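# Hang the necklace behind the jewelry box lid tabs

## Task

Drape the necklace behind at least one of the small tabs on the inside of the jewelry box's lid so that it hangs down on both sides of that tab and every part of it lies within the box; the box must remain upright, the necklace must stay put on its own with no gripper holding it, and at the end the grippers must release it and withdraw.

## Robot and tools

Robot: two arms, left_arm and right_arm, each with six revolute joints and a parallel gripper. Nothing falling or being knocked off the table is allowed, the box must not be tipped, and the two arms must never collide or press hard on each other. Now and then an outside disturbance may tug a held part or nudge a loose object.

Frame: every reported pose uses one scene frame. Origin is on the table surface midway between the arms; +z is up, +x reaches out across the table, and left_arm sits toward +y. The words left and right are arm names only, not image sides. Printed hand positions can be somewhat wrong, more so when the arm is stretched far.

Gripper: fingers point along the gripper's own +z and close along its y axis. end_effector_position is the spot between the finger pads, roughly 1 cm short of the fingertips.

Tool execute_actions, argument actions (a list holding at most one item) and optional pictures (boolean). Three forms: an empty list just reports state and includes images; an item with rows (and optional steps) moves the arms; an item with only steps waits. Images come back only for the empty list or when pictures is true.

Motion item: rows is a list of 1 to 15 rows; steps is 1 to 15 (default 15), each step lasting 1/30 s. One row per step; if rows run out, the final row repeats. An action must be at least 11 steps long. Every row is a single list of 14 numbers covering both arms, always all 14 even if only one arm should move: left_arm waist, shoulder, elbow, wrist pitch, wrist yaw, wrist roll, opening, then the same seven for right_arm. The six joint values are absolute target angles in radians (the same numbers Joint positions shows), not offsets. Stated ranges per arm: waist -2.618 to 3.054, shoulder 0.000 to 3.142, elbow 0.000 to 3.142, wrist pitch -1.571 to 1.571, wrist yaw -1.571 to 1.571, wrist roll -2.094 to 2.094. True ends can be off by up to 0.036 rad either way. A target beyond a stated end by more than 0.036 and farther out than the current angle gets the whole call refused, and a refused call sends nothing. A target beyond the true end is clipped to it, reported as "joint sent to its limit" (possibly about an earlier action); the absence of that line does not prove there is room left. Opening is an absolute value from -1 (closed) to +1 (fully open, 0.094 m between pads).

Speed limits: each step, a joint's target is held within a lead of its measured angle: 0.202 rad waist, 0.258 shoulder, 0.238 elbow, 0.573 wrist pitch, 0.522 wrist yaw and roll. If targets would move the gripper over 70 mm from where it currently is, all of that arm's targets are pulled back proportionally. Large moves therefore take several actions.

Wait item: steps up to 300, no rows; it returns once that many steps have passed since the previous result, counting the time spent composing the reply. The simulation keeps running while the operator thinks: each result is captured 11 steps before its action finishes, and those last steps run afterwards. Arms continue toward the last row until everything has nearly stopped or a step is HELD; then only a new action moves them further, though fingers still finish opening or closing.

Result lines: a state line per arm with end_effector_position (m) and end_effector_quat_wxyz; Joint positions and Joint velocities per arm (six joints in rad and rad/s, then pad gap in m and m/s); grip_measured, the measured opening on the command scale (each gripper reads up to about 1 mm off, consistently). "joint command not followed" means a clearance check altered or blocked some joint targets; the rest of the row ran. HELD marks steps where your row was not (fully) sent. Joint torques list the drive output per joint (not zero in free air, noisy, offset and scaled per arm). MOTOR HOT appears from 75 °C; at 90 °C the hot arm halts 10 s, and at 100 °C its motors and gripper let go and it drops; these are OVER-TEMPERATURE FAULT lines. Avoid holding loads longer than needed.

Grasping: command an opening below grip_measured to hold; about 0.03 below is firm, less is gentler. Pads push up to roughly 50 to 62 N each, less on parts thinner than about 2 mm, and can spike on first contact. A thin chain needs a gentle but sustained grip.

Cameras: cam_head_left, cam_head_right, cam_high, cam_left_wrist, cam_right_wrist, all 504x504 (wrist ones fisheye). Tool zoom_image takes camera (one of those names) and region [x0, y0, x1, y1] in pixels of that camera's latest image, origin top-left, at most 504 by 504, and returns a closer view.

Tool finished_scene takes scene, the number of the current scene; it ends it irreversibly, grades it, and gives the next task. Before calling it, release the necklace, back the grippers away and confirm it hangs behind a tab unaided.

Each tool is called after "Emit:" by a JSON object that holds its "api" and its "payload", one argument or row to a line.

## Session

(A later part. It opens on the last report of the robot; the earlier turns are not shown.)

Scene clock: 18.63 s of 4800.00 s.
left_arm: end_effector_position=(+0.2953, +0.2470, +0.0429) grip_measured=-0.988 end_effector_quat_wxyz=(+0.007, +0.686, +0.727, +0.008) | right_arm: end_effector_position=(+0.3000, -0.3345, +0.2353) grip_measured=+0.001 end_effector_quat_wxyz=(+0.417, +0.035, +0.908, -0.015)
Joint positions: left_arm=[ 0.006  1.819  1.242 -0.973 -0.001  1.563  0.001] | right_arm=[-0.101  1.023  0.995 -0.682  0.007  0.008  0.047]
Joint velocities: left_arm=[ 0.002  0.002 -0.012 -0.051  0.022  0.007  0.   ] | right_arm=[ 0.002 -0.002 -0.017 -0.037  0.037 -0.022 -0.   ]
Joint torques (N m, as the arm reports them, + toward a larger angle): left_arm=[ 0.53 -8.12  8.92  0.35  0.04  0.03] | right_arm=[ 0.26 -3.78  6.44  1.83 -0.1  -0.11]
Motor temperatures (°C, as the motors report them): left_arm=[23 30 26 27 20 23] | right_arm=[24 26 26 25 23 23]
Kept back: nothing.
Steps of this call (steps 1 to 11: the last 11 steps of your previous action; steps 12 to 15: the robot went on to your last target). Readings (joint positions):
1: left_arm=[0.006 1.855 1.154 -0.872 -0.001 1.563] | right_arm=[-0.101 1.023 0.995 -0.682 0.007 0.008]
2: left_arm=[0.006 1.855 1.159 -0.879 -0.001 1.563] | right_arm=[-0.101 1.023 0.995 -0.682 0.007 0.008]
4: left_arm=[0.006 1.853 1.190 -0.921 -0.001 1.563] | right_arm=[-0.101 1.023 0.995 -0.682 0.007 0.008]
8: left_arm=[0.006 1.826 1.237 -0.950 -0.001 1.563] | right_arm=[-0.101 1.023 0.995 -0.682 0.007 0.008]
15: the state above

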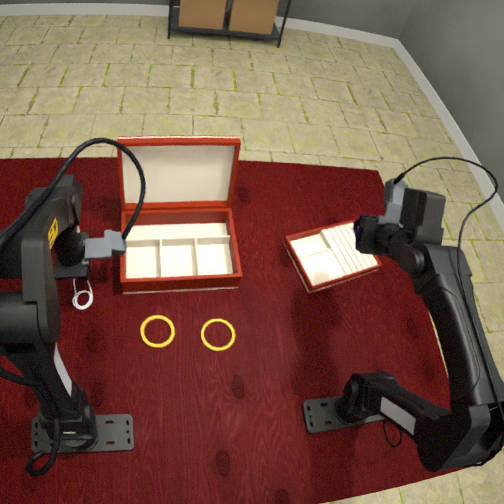

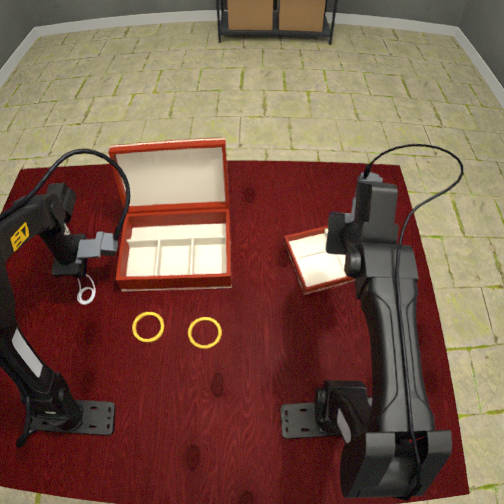

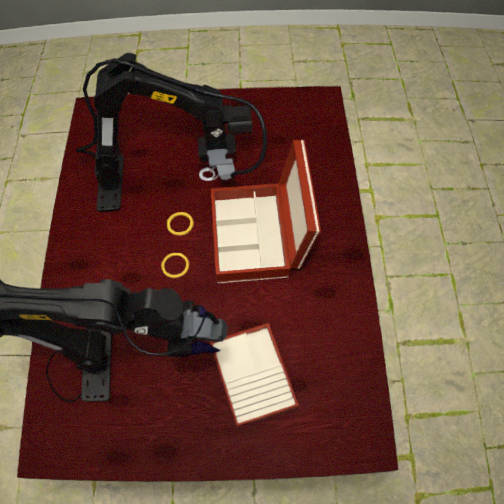

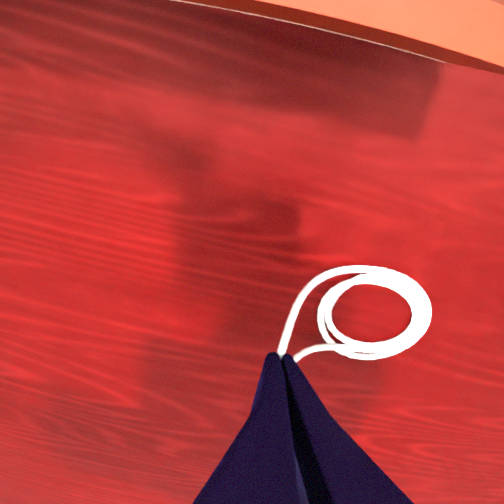

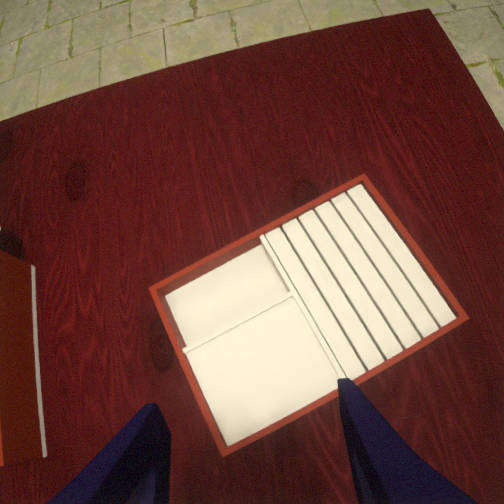

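Emit:
{"api": "execute_actions", "payload": {
  "actions": [
    {"rows":[[0.012,1.80,1.30,-1.06,0,1.571,-1,-0.1,1.0,1.0,-0.7,0,0,0],[0.012,1.79,1.33,-1.10,0,1.571,-1,-0.1,1.0,1.0,-0.7,0,0,0],[0.012,1.78,1.36,-1.14,0,1.571,-1,-0.1,1.0,1.0,-0.7,0,0,0],[0.012,1.775,1.39,-1.18,0,1.571,-1,-0.1,1.0,1.0,-0.7,0,0,0],[0.012,1.77,1.42,-1.22,0,1.571,-1,-0.1,1.0,1.0,-0.7,0,0,0],[0.012,1.765,1.44,-1.25,0,1.571,-1,-0.1,1.0,1.0,-0.7,0,0,0],[0.012,1.76,1.46,-1.28,0,1.571,-1,-0.1,1.0,1.0,-0.7,0,0,0],[0.012,1.755,1.48,-1.30,0,1.571,-1,-0.1,1.0,1.0,-0.7,0,0,0],[0.012,1.75,1.50,-1.32,0,1.571,-1,-0.1,1.0,1.0,-0.7,0,0,0],[0.012,1.745,1.52,-1.34,0,1.571,-1,-0.1,1.0,1.0,-0.7,0,0,0],[0.012,1.74,1.54,-1.36,0,1.571,-1,-0.1,1.0,1.0,-0.7,0,0,0],[0.012,1.73,1.56,-1.38,0,1.571,-1,-0.1,1.0,1.0,-0.7,0,0,0],[0.012,1.72,1.58,-1.40,0,1.571,-1,-0.1,1.0,1.0,-0.7,0,0,0]],"steps":15}
  ]
}}

Emit:
{"api": "execute_actions", "payload": {
  "actions": [
    {"rows":[[0.012,1.70,1.55,-1.25,0,1.571,-1,-0.1,1.0,1.0,-0.7,0,0,0],[0.012,1.68,1.50,-1.1,0,1.571,-1,-0.1,1.0,1.0,-0.7,0,0,0],[0.012,1.66,1.45,-0.95,0,1.571,-1,-0.1,1.0,1.0,-0.7,0,0,0],[0.012,1.64,1.40,-0.8,0,1.571,-1,-0.1,1.0,1.0,-0.7,0,0,0],[0.012,1.62,1.35,-0.65,0,1.571,-1,-0.1,1.0,1.0,-0.7,0,0,0],[0.012,1.60,1.30,-0.5,0,1.571,-1,-0.1,1.0,1.0,-0.7,0,0,0],[0.012,1.58,1.25,-0.35,0,1.571,-1,-0.1,1.0,1.0,-0.7,0,0,0],[0.012,1.56,1.19,-0.2,0,1.571,-1,-0.1,1.0,1.0,-0.7,0,0,0],[0.012,1.54,1.13,-0.05,0,1.571,-1,-0.1,1.0,1.0,-0.7,0,0,0],[0.012,1.52,1.07,0.1,0,1.571,-1,-0.1,1.0,1.0,-0.7,0,0,0],[0.012,1.50,1.01,0.25,0,1.571,-1,-0.1,1.0,1.0,-0.7,0,0,0],[0.012,1.47,0.95,0.4,0,1.571,-1,-0.1,1.0,1.0,-0.7,0,0,0],[0.012,1.447,0.9,0.55,0,1.571,-1,-0.1,1.0,1.0,-0.7,0,0,0]],"steps":15}
  ]
}}

Emit:
{"api": "execute_actions", "payload": {
  "actions": [
    {"steps":25}
  ],
  "pictures": true
}}

Scene clock: 20.57 s of 4800.00 s.
left_arm: end_effector_position=(+0.2926, +0.2469, +0.0573) grip_measured=-0.988 end_effector_quat_wxyz=(-0.003, +0.686, +0.727, -0.002) | right_arm: end_effector_position=(+0.3000, -0.3345, +0.2353) grip_measured=+0.001 end_effector_quat_wxyz=(+0.417, +0.035, +0.908, -0.015)
Joint positions: left_arm=[ 0.006  1.818  1.301 -1.062 -0.001  1.563  0.001] | right_arm=[-0.101  1.023  0.995 -0.682  0.007  0.008  0.047]
Joint velocities: left_arm=[-0.007 -0.032  0.769 -0.886 -0.007  0.037 -0.   ] | right_arm=[-0.007  0.007 -0.017 -0.037  0.022 -0.022 -0.   ]
Joint torques (N m, as the arm reports them, + toward a larger angle): left_arm=[  0.49 -10.58  10.9    0.5    0.04   0.02] | right_arm=[ 0.16 -3.85  6.43  1.81 -0.08 -0.08]
Motor temperatures (°C, as the motors report them): left_arm=[23 31 26 27 20 23] | right_arm=[24 26 26 25 23 23]
Steps of this call (steps 1 to 15: the robot went on to your last target; steps 16 to 54: nothing new was sent; steps 55 to 58: the first 4 steps of this action). Readings (joint positions):
55: left_arm=[0.006 1.819 1.247 -0.989 -0.001 1.563] | right_arm=[-0.101 1.023 0.995 -0.682 0.007 0.008]
56: left_arm=[0.006 1.819 1.257 -1.008 -0.001 1.563] | right_arm=[-0.101 1.023 0.995 -0.682 0.007 0.008]
58: the state above

Scene clock: 21.07 s of 4800.00 s.
left_arm: end_effector_position=(+0.3247, +0.2485, +0.1524) grip_measured=-0.988 end_effector_quat_wxyz=(+0.079, +0.682, +0.722, +0.083) | right_arm: end_effector_position=(+0.3000, -0.3345, +0.2353) grip_measured=+0.001 end_effector_quat_wxyz=(+0.417, +0.035, +0.908, -0.015)
Joint positions: left_arm=[ 0.006  1.682  1.495 -1.155 -0.001  1.564  0.001] | right_arm=[-0.101  1.023  0.995 -0.682  0.007  0.008  0.047]
Joint velocities: left_arm=[-0.007 -0.608 -1.087  2.498 -0.022 -0.007 -0.001] | right_arm=[-0.002 -0.002  0.002 -0.037  0.037 -0.007  0.001]
Joint torques (N m, as the arm reports them, + toward a larger angle): left_arm=[ 0.51 -7.25  5.57  0.69  0.02  0.03] | right_arm=[ 0.06 -3.84  6.41  1.8  -0.09 -0.11]
Motor temperatures (°C, as the motors report them): left_arm=[23 31 27 27 20 23] | right_arm=[24 26 26 25 23 23]
Steps of this call (steps 1 to 11: the last 11 steps of your previous action; steps 12 to 15: the first 4 steps of this action). Readings (joint positions):
12: left_arm=[0.006 1.729 1.553 -1.313 -0.001 1.563] | right_arm=[-0.101 1.023 0.995 -0.682 0.007 0.008]
13: left_arm=[0.006 1.717 1.546 -1.288 -0.001 1.564] | right_arm=[-0.101 1.023 0.995 -0.682 0.007 0.008]
15: the state above

Scene clock: 21.90 s of 4800.00 s.
left_arm: end_effector_position=(+0.4467, +0.2547, +0.2973) grip_measured=-0.988 end_effector_quat_wxyz=(+0.481, +0.493, +0.519, +0.506) | right_arm: end_effector_position=(+0.3000, -0.3345, +0.2353) grip_measured=+0.001 end_effector_quat_wxyz=(+0.417, +0.035, +0.908, -0.015)
Joint positions: left_arm=[ 0.006  1.46   0.907  0.528 -0.001  1.57   0.001] | right_arm=[-0.101  1.023  0.995 -0.682  0.007  0.008  0.047]
Joint velocities: left_arm=[ 0.007 -0.007  0.017  0.095 -0.007  0.022 -0.   ] | right_arm=[ 0.002  0.002 -0.022 -0.051  0.007 -0.007 -0.   ]
Joint torques (N m, as the arm reports them, + toward a larger angle): left_arm=[ 0.47 -6.69  8.53  2.18  0.06 -0.04] | right_arm=[ 0.3  -3.78  6.37  1.81 -0.15 -0.1 ]
Motor temperatures (°C, as the motors report them): left_arm=[23 31 27 27 20 23] | right_arm=[24 26 26 25 23 23]
Kept back: nothing.
Steps of this call (steps 1 to 11: the last 11 steps of your previous action; steps 12 to 25: the robot went on to your last target). Readings (joint positions):
1: left_arm=[0.006 1.661 1.454 -1.063 -0.001 1.564] | right_arm=[-0.101 1.023 0.995 -0.682 0.007 0.008]
2: left_arm=[0.006 1.642 1.407 -0.959 -0.001 1.565] | right_arm=[-0.101 1.023 0.995 -0.682 0.007 0.008]
4: left_arm=[0.006 1.607 1.306 -0.737 -0.001 1.565] | right_arm=[-0.101 1.023 0.995 -0.682 0.007 0.008]
8: left_arm=[0.006 1.537 1.072 -0.289 -0.001 1.566] | right_arm=[-0.101 1.023 0.995 -0.682 0.007 0.008]
25: the state above

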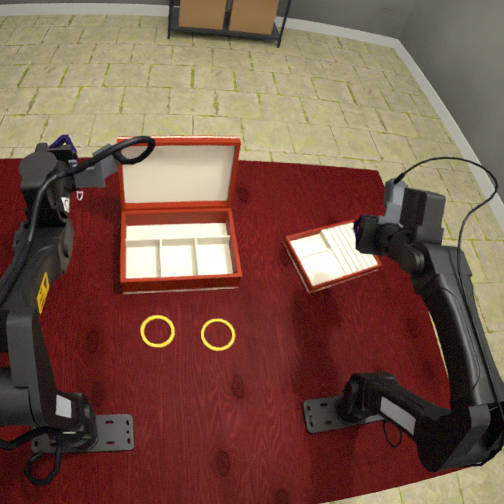

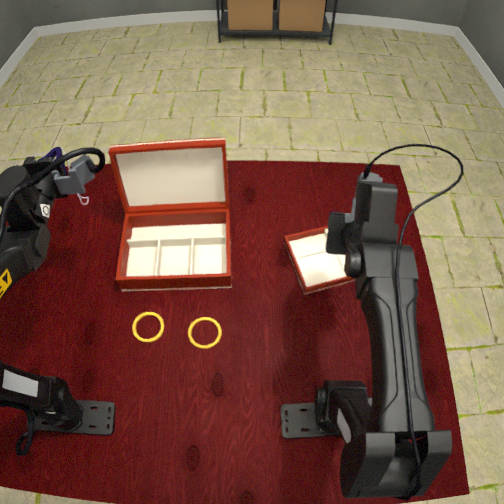

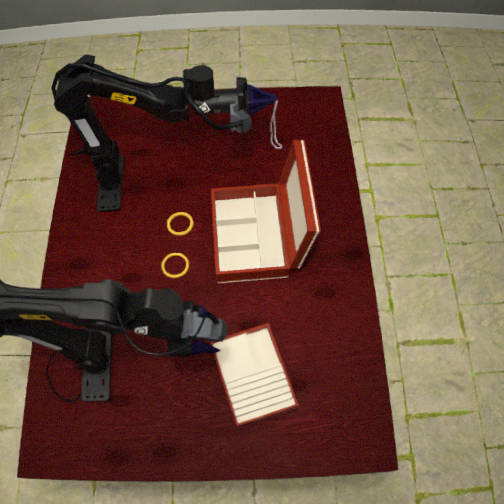

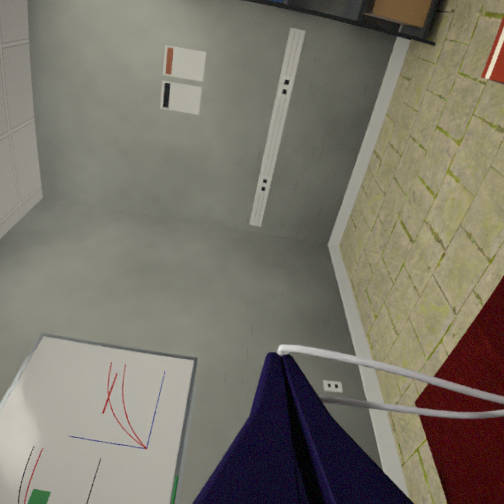

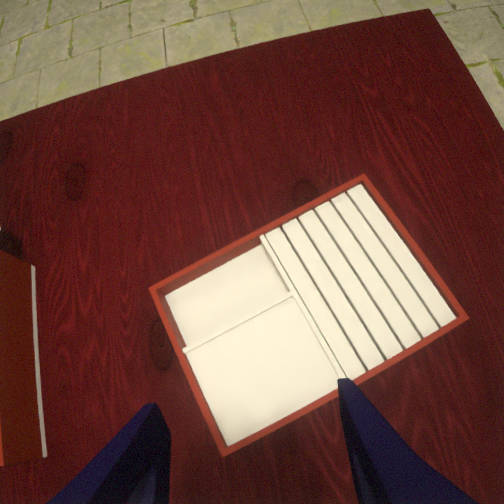

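Emit:
{"api": "execute_actions", "payload": {
  "actions": [
    {"rows":[[0.012,1.40,0.9,0.5,-0.1,1.571,-1,-0.1,1.0,1.0,-0.7,0,0,0],[0.012,1.38,0.9,0.48,-0.2,1.571,-1,-0.1,1.0,1.0,-0.7,0,0,0],[-0.05,1.36,0.9,0.46,-0.25,1.571,-1,-0.1,1.0,1.0,-0.7,0,0,0],[-0.1,1.36,0.9,0.46,-0.3,1.571,-1,-0.1,1.0,1.0,-0.7,0,0,0],[-0.15,1.36,0.9,0.46,-0.33,1.571,-1,-0.1,1.0,1.0,-0.7,0,0,0],[-0.2,1.36,0.9,0.46,-0.36,1.571,-1,-0.1,1.0,1.0,-0.7,0,0,0],[-0.25,1.36,0.9,0.46,-0.39,1.571,-1,-0.1,1.0,1.0,-0.7,0,0,0],[-0.3,1.36,0.9,0.46,-0.41,1.571,-1,-0.1,1.0,1.0,-0.7,0,0,0],[-0.35,1.36,0.9,0.46,-0.43,1.571,-1,-0.1,1.0,1.0,-0.7,0,0,0],[-0.4,1.36,0.9,0.46,-0.45,1.571,-1,-0.1,1.0,1.0,-0.7,0,0,0],[-0.45,1.36,0.9,0.46,-0.46,1.571,-1,-0.1,1.0,1.0,-0.7,0,0,0],[-0.5,1.36,0.9,0.46,-0.47,1.571,-1,-0.1,1.0,1.0,-0.7,0,0,0],[-0.55,1.36,0.9,0.46,-0.48,1.571,-1,-0.1,1.0,1.0,-0.7,0,0,0]],"steps":15}
  ]
}}

Emit:
{"api": "execute_actions", "payload": {
  "actions": [
    {"steps":30}
  ],
  "pictures": true
}}

Emit:
{"api": "zoom_image", "payload": {
  "camera": "cam_head_right",
  "region": [80,110,260,290]
}}

Scene clock: 23.13 s of 4800.00 s.
left_arm: end_effector_position=(+0.4367, +0.2680, +0.3102) grip_measured=-0.988 end_effector_quat_wxyz=(+0.456, +0.461, +0.540, +0.536) | right_arm: end_effector_position=(+0.3000, -0.3345, +0.2353) grip_measured=+0.001 end_effector_quat_wxyz=(+0.417, +0.035, +0.908, -0.015)
Joint positions: left_arm=[-0.012  1.416  0.907  0.499 -0.127  1.572  0.001] | right_arm=[-0.101  1.023  0.995 -0.682  0.007  0.008  0.047]
Joint velocities: left_arm=[-0.549 -0.481 -0.017 -0.256 -1.443  0.037 -0.   ] | right_arm=[-0.017  0.012 -0.007 -0.022  0.022 -0.125 -0.   ]
Joint torques (N m, as the arm reports them, + toward a larger angle): left_arm=[-4.07 -7.39  8.55  2.15  0.56 -0.04] | right_arm=[ 0.3  -3.86  6.48  1.8  -0.16 -0.06]
Motor temperatures (°C, as the motors report them): left_arm=[23 31 27 27 20 23] | right_arm=[24 26 26 25 23 23]
Steps of this call (steps 1 to 30: the robot went on to your last target; steps 31 to 33: nothing new was sent; steps 34 to 37: the first 4 steps of this action). Readings (joint positions):
34: left_arm=[0.006 1.456 0.907 0.540 -0.012 1.571] | right_arm=[-0.101 1.023 0.995 -0.682 0.007 0.008]
35: left_arm=[0.006 1.447 0.907 0.526 -0.040 1.571] | right_arm=[-0.101 1.023 0.995 -0.682 0.007 0.008]
37: the state above

Scene clock: 24.13 s of 4800.00 s.
left_arm: end_effector_position=(+0.3940, +0.0819, +0.3236) grip_measured=-0.988 end_effector_quat_wxyz=(+0.515, +0.508, +0.487, +0.490) | right_arm: end_effector_position=(+0.3000, -0.3345, +0.2353) grip_measured=+0.001 end_effector_quat_wxyz=(+0.417, +0.035, +0.908, -0.015)
Joint positions: left_arm=[-0.56   1.373  0.907  0.477 -0.469  1.572  0.001] | right_arm=[-0.101  1.023  0.995 -0.682  0.007  0.008  0.047]
Joint velocities: left_arm=[ 0.002 -0.007  0.002 -0.095 -0.037  0.007  0.   ] | right_arm=[ 0.002 -0.007 -0.002  0.007 -0.007  0.022  0.001]
Joint torques (N m, as the arm reports them, + toward a larger angle): left_arm=[ 0.75 -5.99  8.54  1.91 -0.08 -0.04] | right_arm=[ 0.18 -3.86  6.45  1.82 -0.1  -0.1 ]
Motor temperatures (°C, as the motors report them): left_arm=[23 31 27 28 20 23] | right_arm=[24 26 27 25 23 23]
Kept back: nothing.
Steps of this call (steps 1 to 11: the last 11 steps of your previous action; steps 12 to 30: the robot went on to your last target). Readings (joint positions):
1: left_arm=[-0.041 1.401 0.907 0.496 -0.172 1.572] | right_arm=[-0.101 1.023 0.995 -0.682 0.007 0.008]
2: left_arm=[-0.082 1.388 0.907 0.496 -0.213 1.572] | right_arm=[-0.101 1.023 0.995 -0.682 0.007 0.008]
4: left_arm=[-0.189 1.374 0.907 0.496 -0.281 1.572] | right_arm=[-0.101 1.023 0.995 -0.682 0.007 0.008]
8: left_arm=[-0.410 1.373 0.907 0.485 -0.374 1.572] | right_arm=[-0.101 1.023 0.995 -0.682 0.007 0.008]
30: the state above

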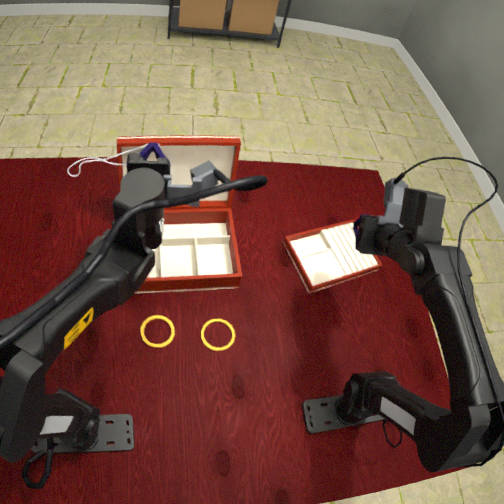

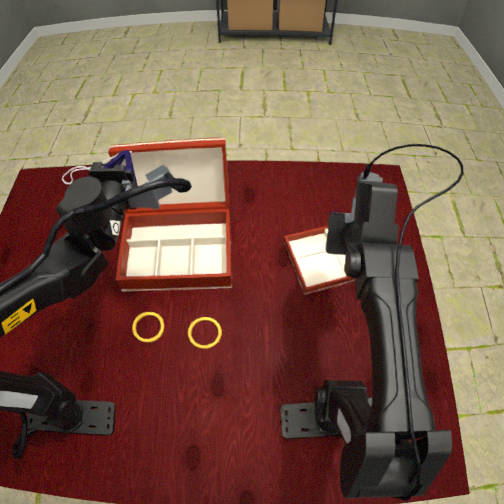

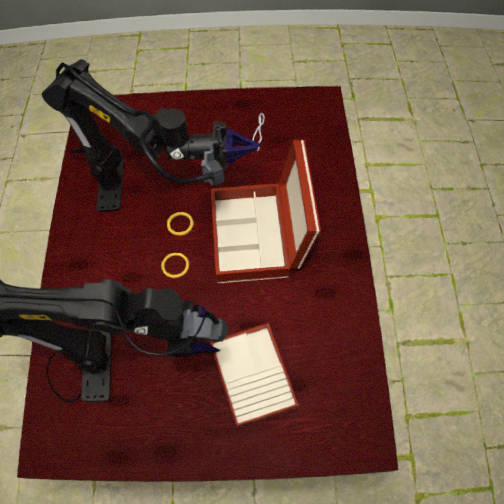

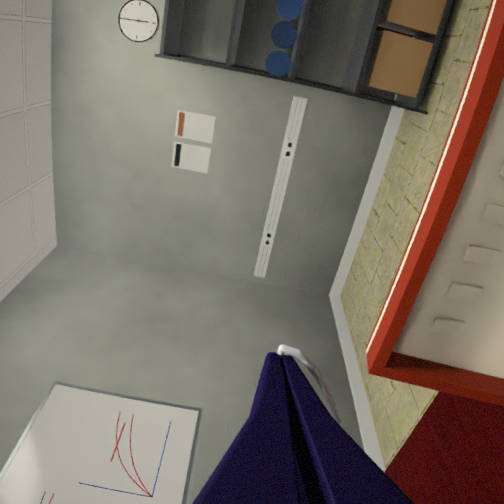

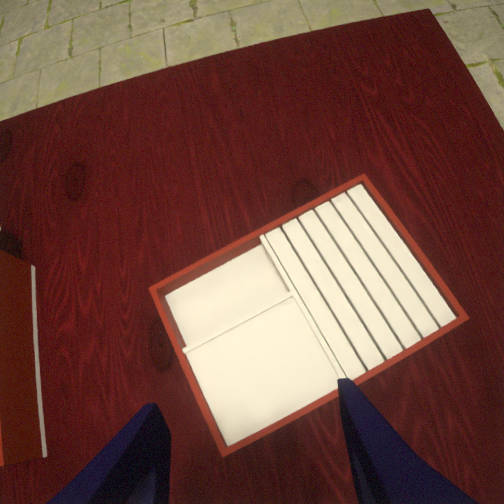

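Region (80, 110, 260, 290) of cam_head_right's 504x504 image, scaled by 2.800, with more detail than that image has.

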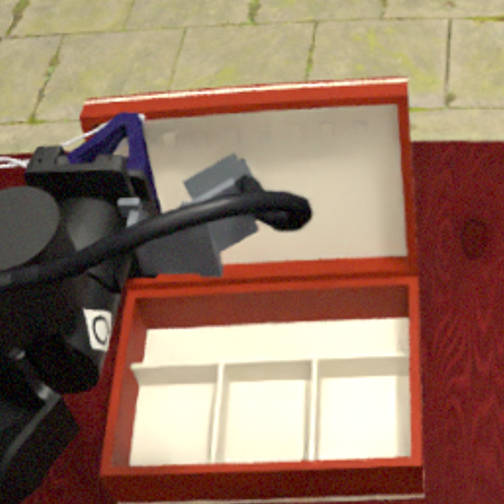

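Emit:
{"api": "execute_actions", "payload": {
  "actions": [
    {"steps":15}
  ],
  "pictures": true
}}

Scene clock: 24.63 s of 4800.00 s.
left_arm: end_effector_position=(+0.3940, +0.0820, +0.3235) grip_measured=-0.988 end_effector_quat_wxyz=(+0.515, +0.508, +0.487, +0.490) | right_arm: end_effector_position=(+0.3000, -0.3345, +0.2353) grip_measured=+0.001 end_effector_quat_wxyz=(+0.417, +0.035, +0.908, -0.015)
Joint positions: left_arm=[-0.56   1.373  0.907  0.477 -0.47   1.572  0.001] | right_arm=[-0.101  1.023  0.995 -0.682  0.007  0.008  0.047]
Joint velocities: left_arm=[-0.017  0.012  0.012  0.051  0.007 -0.007 -0.001] | right_arm=[-0.002  0.022 -0.007  0.007  0.007 -0.037 -0.   ]
Joint torques (N m, as the arm reports them, + toward a larger angle): left_arm=[ 0.78 -6.04  8.63  1.92 -0.09 -0.04] | right_arm=[ 0.07 -3.87  6.48  1.8  -0.07 -0.11]
Motor temperatures (°C, as the motors report them): left_arm=[23 31 27 28 20 23] | right_arm=[24 26 27 25 23 23]
Kept back: nothing.
Steps of this call (steps 1 to 15: the robot went on to your last target). Readings (joint positions):
1: left_arm=[-0.560 1.373 0.907 0.477 -0.469 1.572] | right_arm=[-0.101 1.023 0.995 -0.682 0.007 0.008]
2: left_arm=[-0.560 1.373 0.907 0.477 -0.470 1.572] | right_arm=[-0.101 1.023 0.995 -0.682 0.007 0.008]
4: left_arm=[-0.560 1.373 0.907 0.477 -0.470 1.572] | right_arm=[-0.101 1.023 0.995 -0.682 0.007 0.008]
8: left_arm=[-0.560 1.373 0.907 0.477 -0.470 1.572] | right_arm=[-0.101 1.023 0.995 -0.682 0.007 0.008]
15: the state above
All arms were judged still, so your last target was given up. Only a new action makes them travel on or press farther. Fingers that are still opening or closing keep moving.

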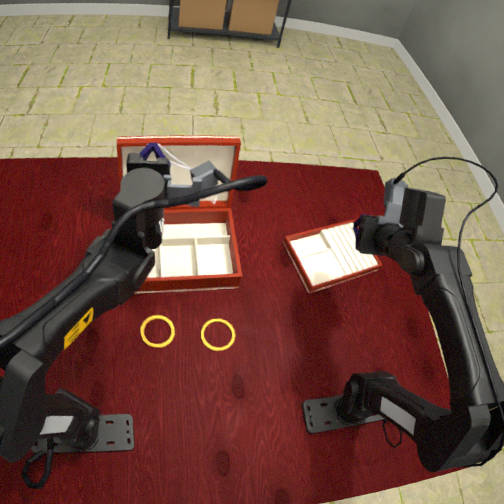

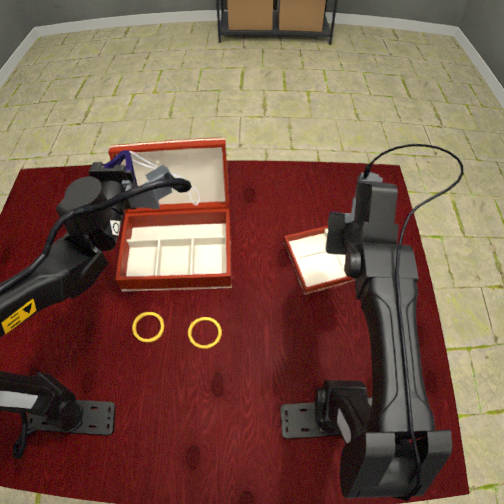

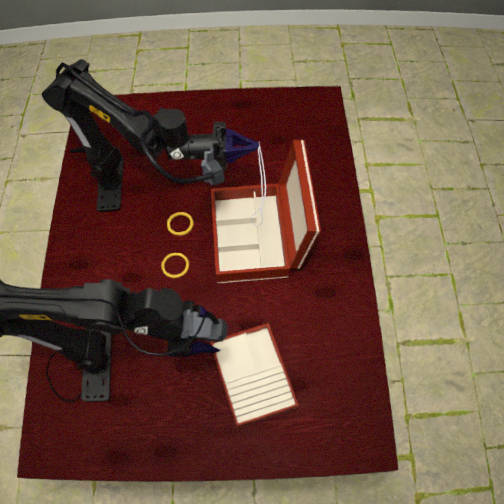

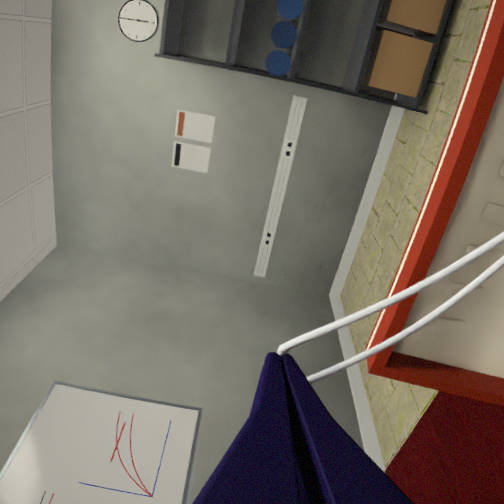

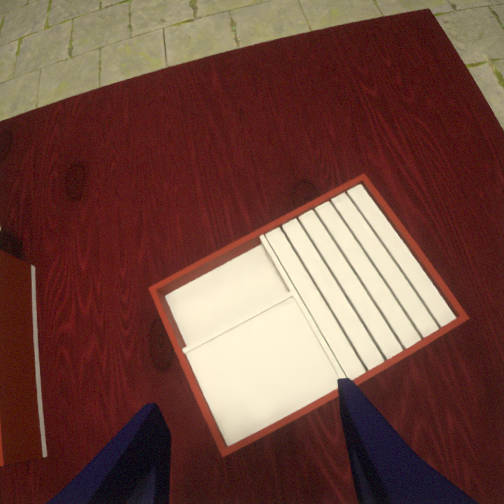

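Emit:
{"api": "execute_actions", "payload": {
  "actions": [
    {"rows":[[-0.57,1.36,0.9,0.46,-0.48,1.571,-1,-0.1,1.0,1.0,-0.7,0,0,0],[-0.58,1.36,0.9,0.46,-0.49,1.571,-1,-0.1,1.0,1.0,-0.7,0,0,0],[-0.59,1.36,0.9,0.46,-0.50,1.571,-1,-0.1,1.0,1.0,-0.7,0,0,0],[-0.60,1.36,0.9,0.46,-0.51,1.571,-1,-0.1,1.0,1.0,-0.7,0,0,0],[-0.61,1.36,0.9,0.46,-0.52,1.571,-1,-0.1,1.0,1.0,-0.7,0,0,0],[-0.62,1.36,0.9,0.46,-0.53,1.571,-1,-0.1,1.0,1.0,-0.7,0,0,0],[-0.63,1.36,0.9,0.46,-0.54,1.571,-1,-0.1,1.0,1.0,-0.7,0,0,0],[-0.64,1.36,0.9,0.46,-0.55,1.571,-1,-0.1,1.0,1.0,-0.7,0,0,0],[-0.65,1.36,0.9,0.46,-0.56,1.571,-1,-0.1,1.0,1.0,-0.7,0,0,0],[-0.66,1.36,0.9,0.46,-0.57,1.571,-1,-0.1,1.0,1.0,-0.7,0,0,0],[-0.67,1.36,0.9,0.46,-0.58,1.571,-1,-0.1,1.0,1.0,-0.7,0,0,0],[-0.68,1.36,0.9,0.46,-0.59,1.571,-1,-0.1,1.0,1.0,-0.7,0,0,0]],"steps":15}
  ]
}}

Emit:
{"api": "execute_actions", "payload": {
  "actions": [
    {"steps":60}
  ],
  "pictures": true
}}

Scene clock: 26.47 s of 4800.00 s.
left_arm: end_effector_position=(+0.3926, +0.0800, +0.3234) grip_measured=-0.988 end_effector_quat_wxyz=(+0.514, +0.507, +0.488, +0.490) | right_arm: end_effector_position=(+0.3000, -0.3345, +0.2353) grip_measured=+0.001 end_effector_quat_wxyz=(+0.417, +0.035, +0.908, -0.015)
Joint positions: left_arm=[-0.57   1.373  0.907  0.476 -0.482  1.572  0.001] | right_arm=[-0.101  1.023  0.995 -0.682  0.007  0.008  0.047]
Joint velocities: left_arm=[-0.208 -0.002  0.002  0.022 -0.125  0.066 -0.   ] | right_arm=[-0.027  0.007 -0.002 -0.037  0.007  0.081 -0.   ]
Joint torques (N m, as the arm reports them, + toward a larger angle): left_arm=[-1.36 -5.96  8.62  1.92  0.03 -0.05] | right_arm=[ 0.24 -3.95  6.58  1.81 -0.15 -0.12]
Motor temperatures (°C, as the motors report them): left_arm=[23 31 27 28 20 23] | right_arm=[24 26 27 25 23 23]
Steps of this call (steps 1 to 51: nothing new was sent; steps 52 to 55: the first 4 steps of this action). Readings (joint positions):
52: left_arm=[-0.560 1.373 0.907 0.476 -0.470 1.572] | right_arm=[-0.101 1.023 0.995 -0.682 0.007 0.008]
53: left_arm=[-0.561 1.373 0.907 0.476 -0.472 1.572] | right_arm=[-0.101 1.023 0.995 -0.682 0.007 0.008]
55: the state above

Scene clock: 28.47 s of 4800.00 s.
left_arm: end_effector_position=(+0.3765, +0.0542, +0.3233) grip_measured=-0.988 end_effector_quat_wxyz=(+0.515, +0.509, +0.487, +0.488) | right_arm: end_effector_position=(+0.3000, -0.3345, +0.2353) grip_measured=+0.001 end_effector_quat_wxyz=(+0.417, +0.035, +0.908, -0.015)
Joint positions: left_arm=[-0.673  1.373  0.907  0.476 -0.58   1.572  0.001] | right_arm=[-0.101  1.023  0.995 -0.682  0.007  0.008  0.047]
Joint velocities: left_arm=[-0.007 -0.007  0.007  0.007 -0.022  0.051  0.001] | right_arm=[ 0.022 -0.007  0.002  0.022  0.051  0.051  0.   ]
Joint torques (N m, as the arm reports them, + toward a larger angle): left_arm=[-0.47 -5.94  8.53  1.9  -0.09 -0.04] | right_arm=[ 0.22 -3.82  6.49  1.84 -0.07 -0.09]
Motor temperatures (°C, as the motors report them): left_arm=[23 31 28 28 20 23] | right_arm=[24 26 27 26 23 23]
Kept back: nothing.
Steps of this call (steps 1 to 11: the last 11 steps of your previous action; steps 12 to 45: the robot went on to your last target; steps 46 to 60: nothing new was sent). Readings (joint positions):
1: left_arm=[-0.578 1.373 0.907 0.476 -0.488 1.572] | right_arm=[-0.101 1.023 0.995 -0.682 0.007 0.008]
2: left_arm=[-0.588 1.373 0.907 0.476 -0.495 1.572] | right_arm=[-0.101 1.023 0.995 -0.682 0.007 0.008]
4: left_arm=[-0.610 1.373 0.907 0.476 -0.509 1.572] | right_arm=[-0.101 1.023 0.995 -0.682 0.007 0.008]
8: left_arm=[-0.653 1.373 0.907 0.476 -0.542 1.572] | right_arm=[-0.101 1.023 0.995 -0.682 0.007 0.008]
60: the state above
All arms were judged still, so your last target was given up. Only a new action makes them travel on or press farther. Fingers that are still opening or closing keep moving.

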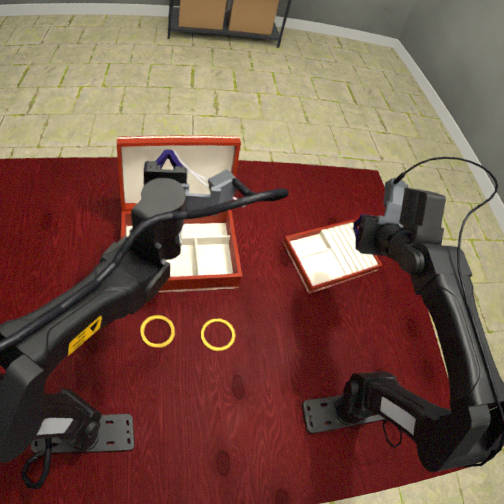

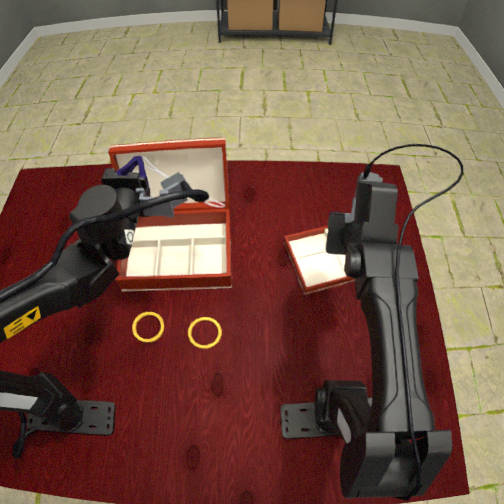

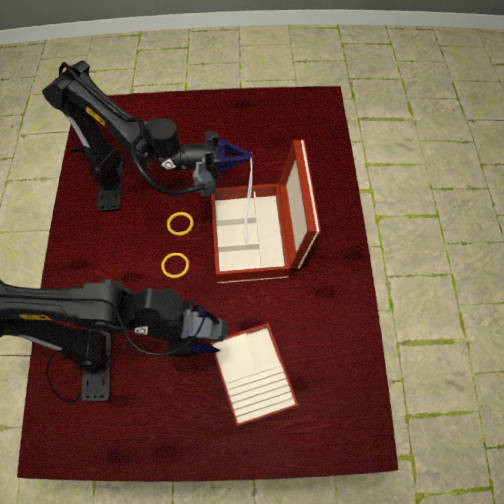

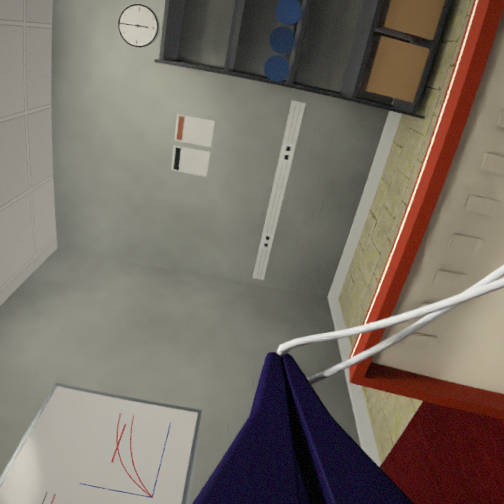

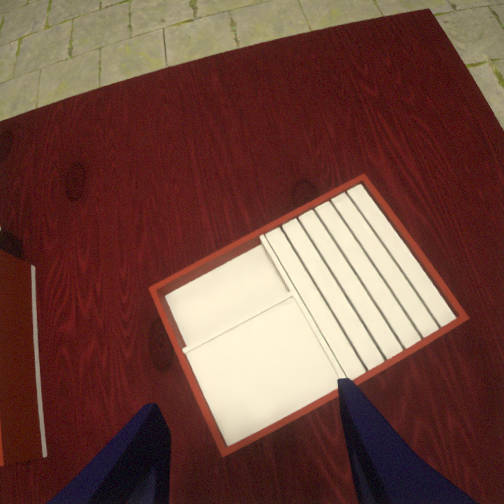

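Emit:
{"api": "execute_actions", "payload": {
  "actions": [
    {"steps":40}
  ],
  "pictures": true
}}

Emit:
{"api": "zoom_image", "payload": {
  "camera": "cam_high",
  "region": [180,110,350,300]
}}

Scene clock: 29.80 s of 4800.00 s.
left_arm: end_effector_position=(+0.3765, +0.0542, +0.3233) grip_measured=-0.988 end_effector_quat_wxyz=(+0.515, +0.509, +0.487, +0.488) | right_arm: end_effector_position=(+0.3000, -0.3345, +0.2353) grip_measured=+0.001 end_effector_quat_wxyz=(+0.417, +0.035, +0.908, -0.015)
Joint positions: left_arm=[-0.673  1.373  0.907  0.476 -0.58   1.572  0.001] | right_arm=[-0.101  1.023  0.995 -0.682  0.007  0.008  0.047]
Joint velocities: left_arm=[ 0.012  0.017 -0.037  0.051 -0.037 -0.066 -0.   ] | right_arm=[-0.007  0.002 -0.007 -0.037 -0.007 -0.022  0.   ]
Joint torques (N m, as the arm reports them, + toward a larger angle): left_arm=[-0.42 -5.89  8.56  1.91 -0.08 -0.04] | right_arm=[ 0.26 -3.92  6.58  1.84 -0.12 -0.08]
Motor temperatures (°C, as the motors report them): left_arm=[23 31 28 29 20 23] | right_arm=[24 26 27 26 23 23]
Kept back: nothing.
Steps of this call (steps 1 to 40: nothing new was sent). Readings (joint positions):
1: left_arm=[-0.673 1.373 0.907 0.476 -0.580 1.572] | right_arm=[-0.101 1.023 0.995 -0.682 0.007 0.008]
2: left_arm=[-0.673 1.373 0.907 0.476 -0.580 1.572] | right_arm=[-0.101 1.023 0.995 -0.682 0.007 0.008]
4: left_arm=[-0.673 1.373 0.907 0.476 -0.580 1.572] | right_arm=[-0.101 1.023 0.995 -0.682 0.007 0.008]
8: left_arm=[-0.673 1.373 0.907 0.476 -0.580 1.572] | right_arm=[-0.101 1.023 0.995 -0.682 0.007 0.008]
40: the state above

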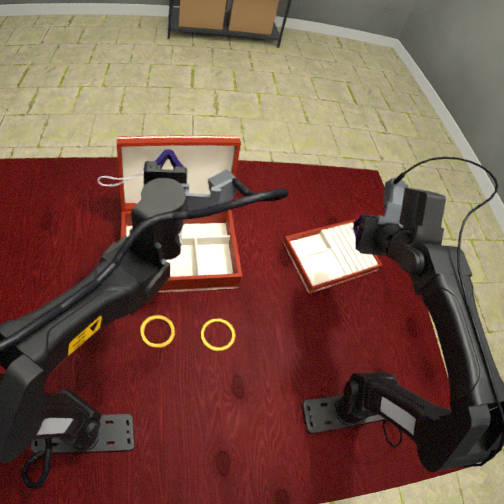

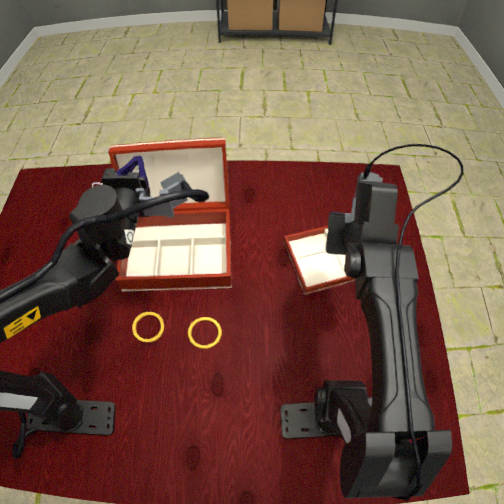

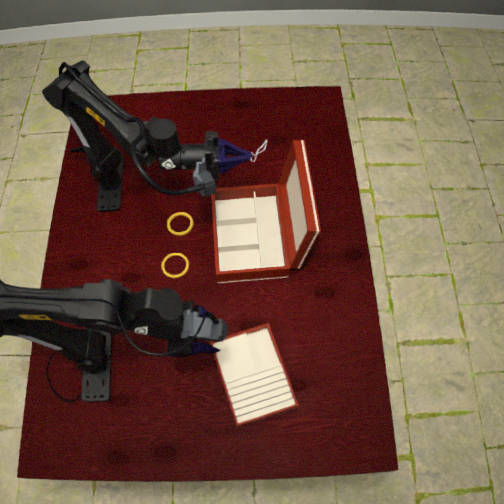

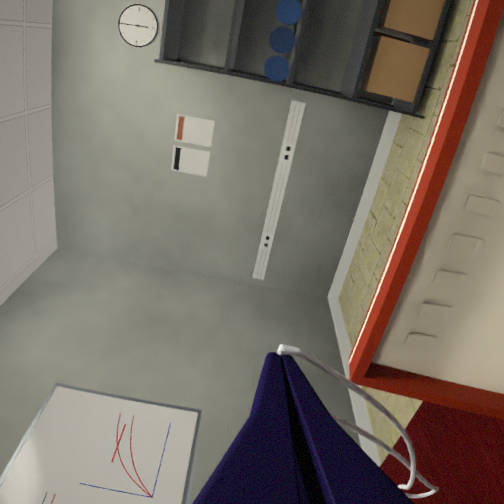

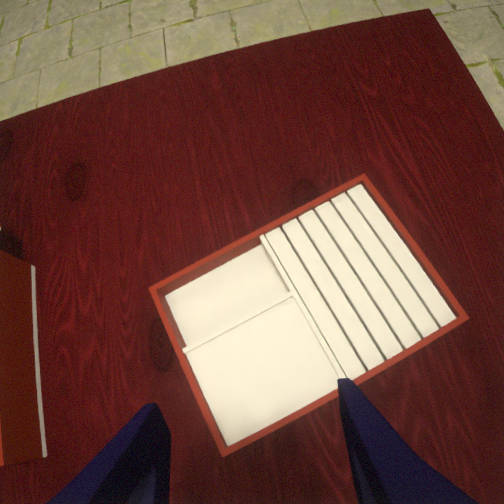

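Region (180, 110, 350, 300) of cam_high's 504x504 image, scaled by 2.653, with more detail than that image has; it fills the left 451 columns of this view, and the rest is white.

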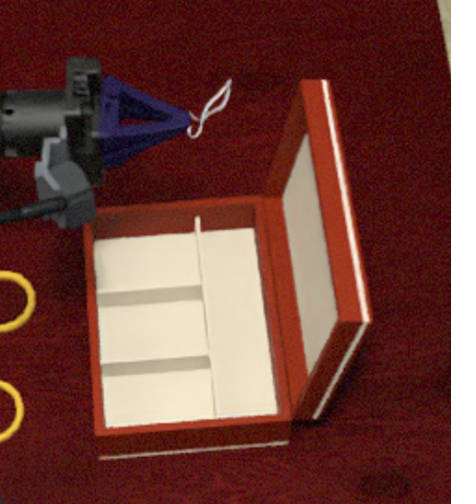

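Emit:
{"api": "execute_actions", "payload": {
  "actions": [
    {"steps":300}
  ],
  "pictures": true
}}

Emit:
{"api": "execute_actions", "payload": {
  "actions": [
    {"steps":10}
  ],
  "pictures": true
}}

Scene clock: 39.80 s of 4800.00 s.
left_arm: end_effector_position=(+0.3765, +0.0542, +0.3233) grip_measured=-0.988 end_effector_quat_wxyz=(+0.515, +0.509, +0.487, +0.488) | right_arm: end_effector_position=(+0.3000, -0.3345, +0.2353) grip_measured=+0.001 end_effector_quat_wxyz=(+0.417, +0.035, +0.908, -0.015)
Joint positions: left_arm=[-0.673  1.373  0.907  0.476 -0.58   1.572  0.001] | right_arm=[-0.101  1.023  0.995 -0.682  0.007  0.008  0.047]
Joint velocities: left_arm=[ 0.007  0.007 -0.002  0.007 -0.007 -0.022  0.   ] | right_arm=[ 0.012  0.017 -0.007 -0.051  0.037 -0.007  0.   ]
Joint torques (N m, as the arm reports them, + toward a larger angle): left_arm=[-0.44 -5.94  8.51  1.89 -0.08 -0.04] | right_arm=[ 0.07 -3.82  6.58  1.79 -0.14 -0.07]
Motor temperatures (°C, as the motors report them): left_arm=[23 31 29 30 20 23] | right_arm=[24 26 27 26 23 23]
Kept back: nothing.
Steps of this call (steps 1 to 300: nothing new was sent). Readings (joint positions):
1: left_arm=[-0.673 1.373 0.907 0.476 -0.580 1.572] | right_arm=[-0.101 1.023 0.995 -0.682 0.007 0.008]
2: left_arm=[-0.673 1.373 0.907 0.476 -0.580 1.572] | right_arm=[-0.101 1.023 0.995 -0.682 0.007 0.008]
4: left_arm=[-0.673 1.373 0.907 0.476 -0.580 1.572] | right_arm=[-0.101 1.023 0.995 -0.682 0.007 0.008]
8: left_arm=[-0.673 1.373 0.907 0.476 -0.580 1.572] | right_arm=[-0.101 1.023 0.995 -0.682 0.007 0.008]
300: the state above

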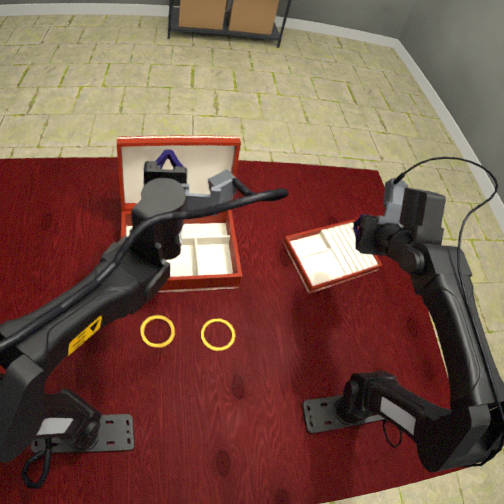

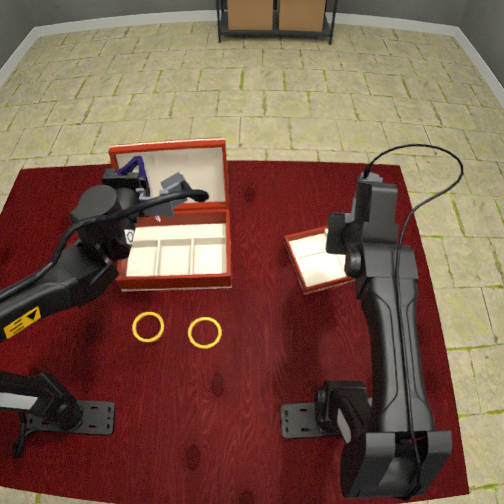

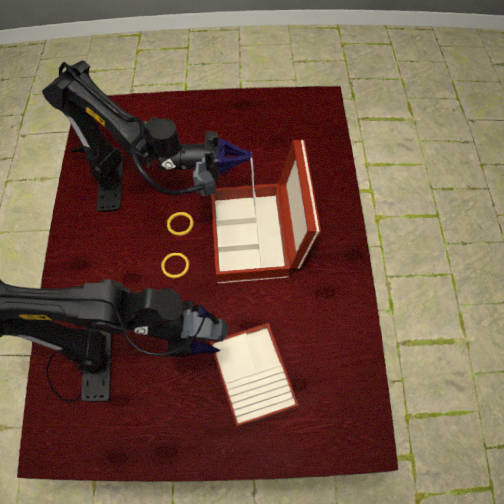

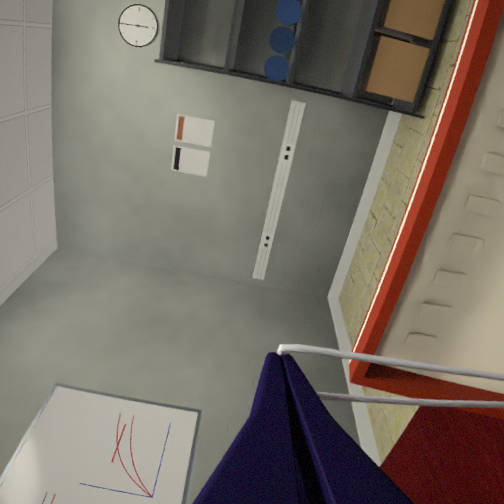

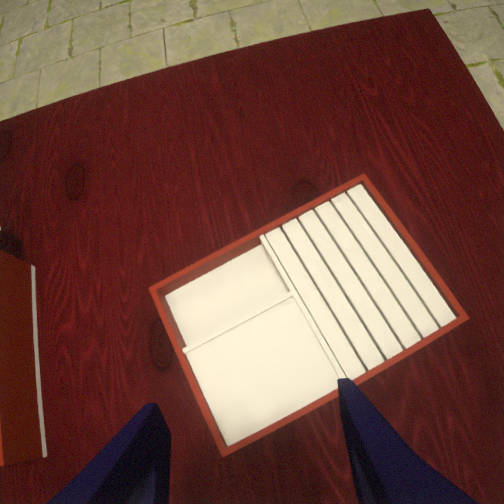

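Scene clock: 40.13 s of 4800.00 s.
left_arm: end_effector_position=(+0.3765, +0.0542, +0.3233) grip_measured=-0.988 end_effector_quat_wxyz=(+0.515, +0.509, +0.487, +0.488) | right_arm: end_effector_position=(+0.3000, -0.3345, +0.2353) grip_measured=+0.001 end_effector_quat_wxyz=(+0.417, +0.035, +0.908, -0.015)
Joint positions: left_arm=[-0.673  1.373  0.907  0.476 -0.58   1.572  0.001] | right_arm=[-0.101  1.023  0.995 -0.682  0.007  0.008  0.047]
Joint velocities: left_arm=[-0.007  0.007 -0.012 -0.007 -0.066 -0.007 -0.   ] | right_arm=[-0.022 -0.017  0.002  0.007 -0.037 -0.037  0.   ]
Joint torques (N m, as the arm reports them, + toward a larger angle): left_arm=[-0.46 -5.92  8.54  1.9  -0.07 -0.05] | right_arm=[ 0.18 -3.91  6.43  1.83 -0.13 -0.1 ]
Motor temperatures (°C, as the motors report them): left_arm=[23 31 29 30 20 23] | right_arm=[24 26 27 26 23 23]
Kept back: nothing.
Steps of this call (steps 1 to 10: nothing new was sent). Readings (joint positions):
1: left_arm=[-0.673 1.373 0.907 0.476 -0.580 1.572] | right_arm=[-0.101 1.023 0.995 -0.682 0.007 0.008]
2: left_arm=[-0.673 1.373 0.907 0.476 -0.580 1.572] | right_arm=[-0.101 1.023 0.995 -0.682 0.007 0.008]
4: left_arm=[-0.673 1.373 0.907 0.476 -0.580 1.572] | right_arm=[-0.101 1.023 0.995 -0.682 0.007 0.008]
8: left_arm=[-0.673 1.373 0.907 0.476 -0.580 1.572] | right_arm=[-0.101 1.023 0.995 -0.682 0.007 0.008]
10: the state above

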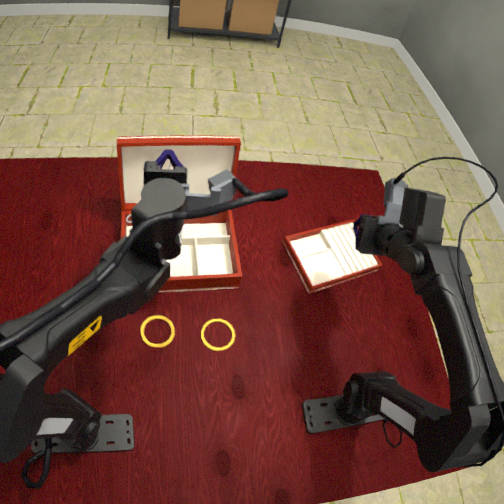

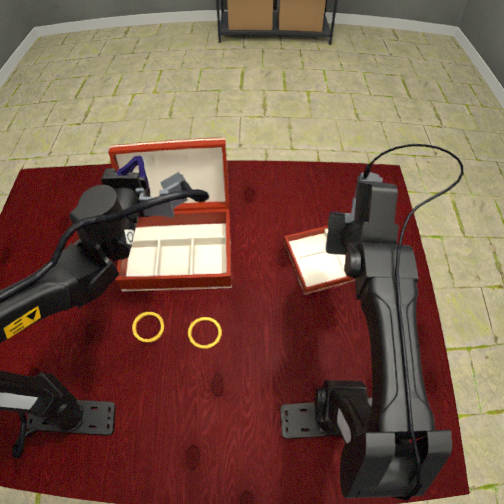

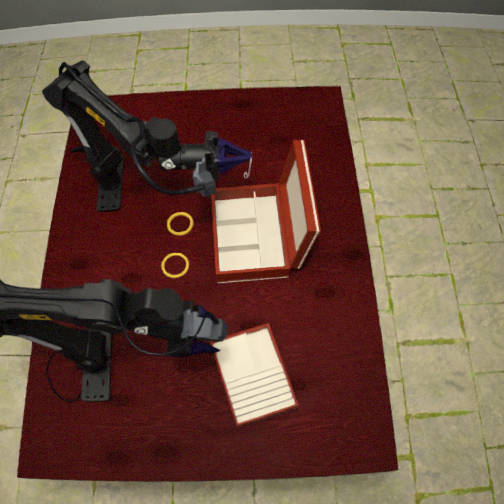

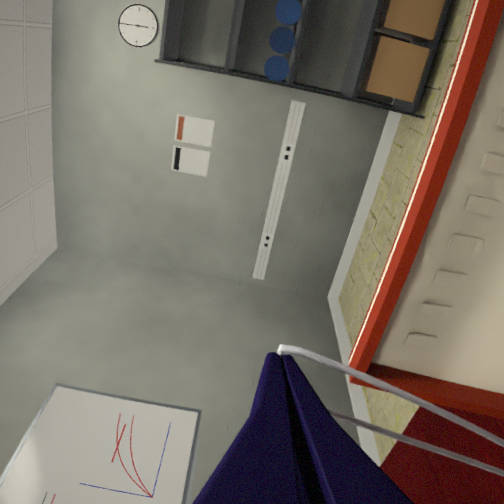

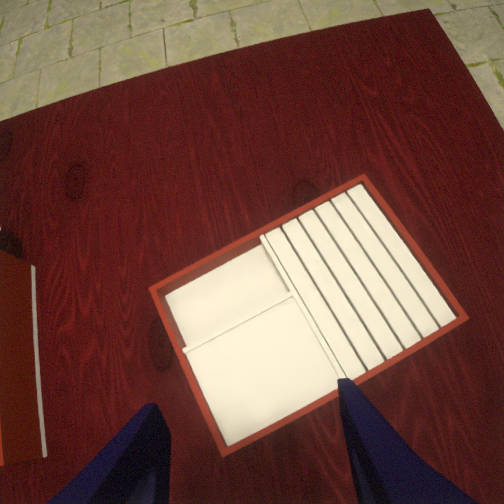

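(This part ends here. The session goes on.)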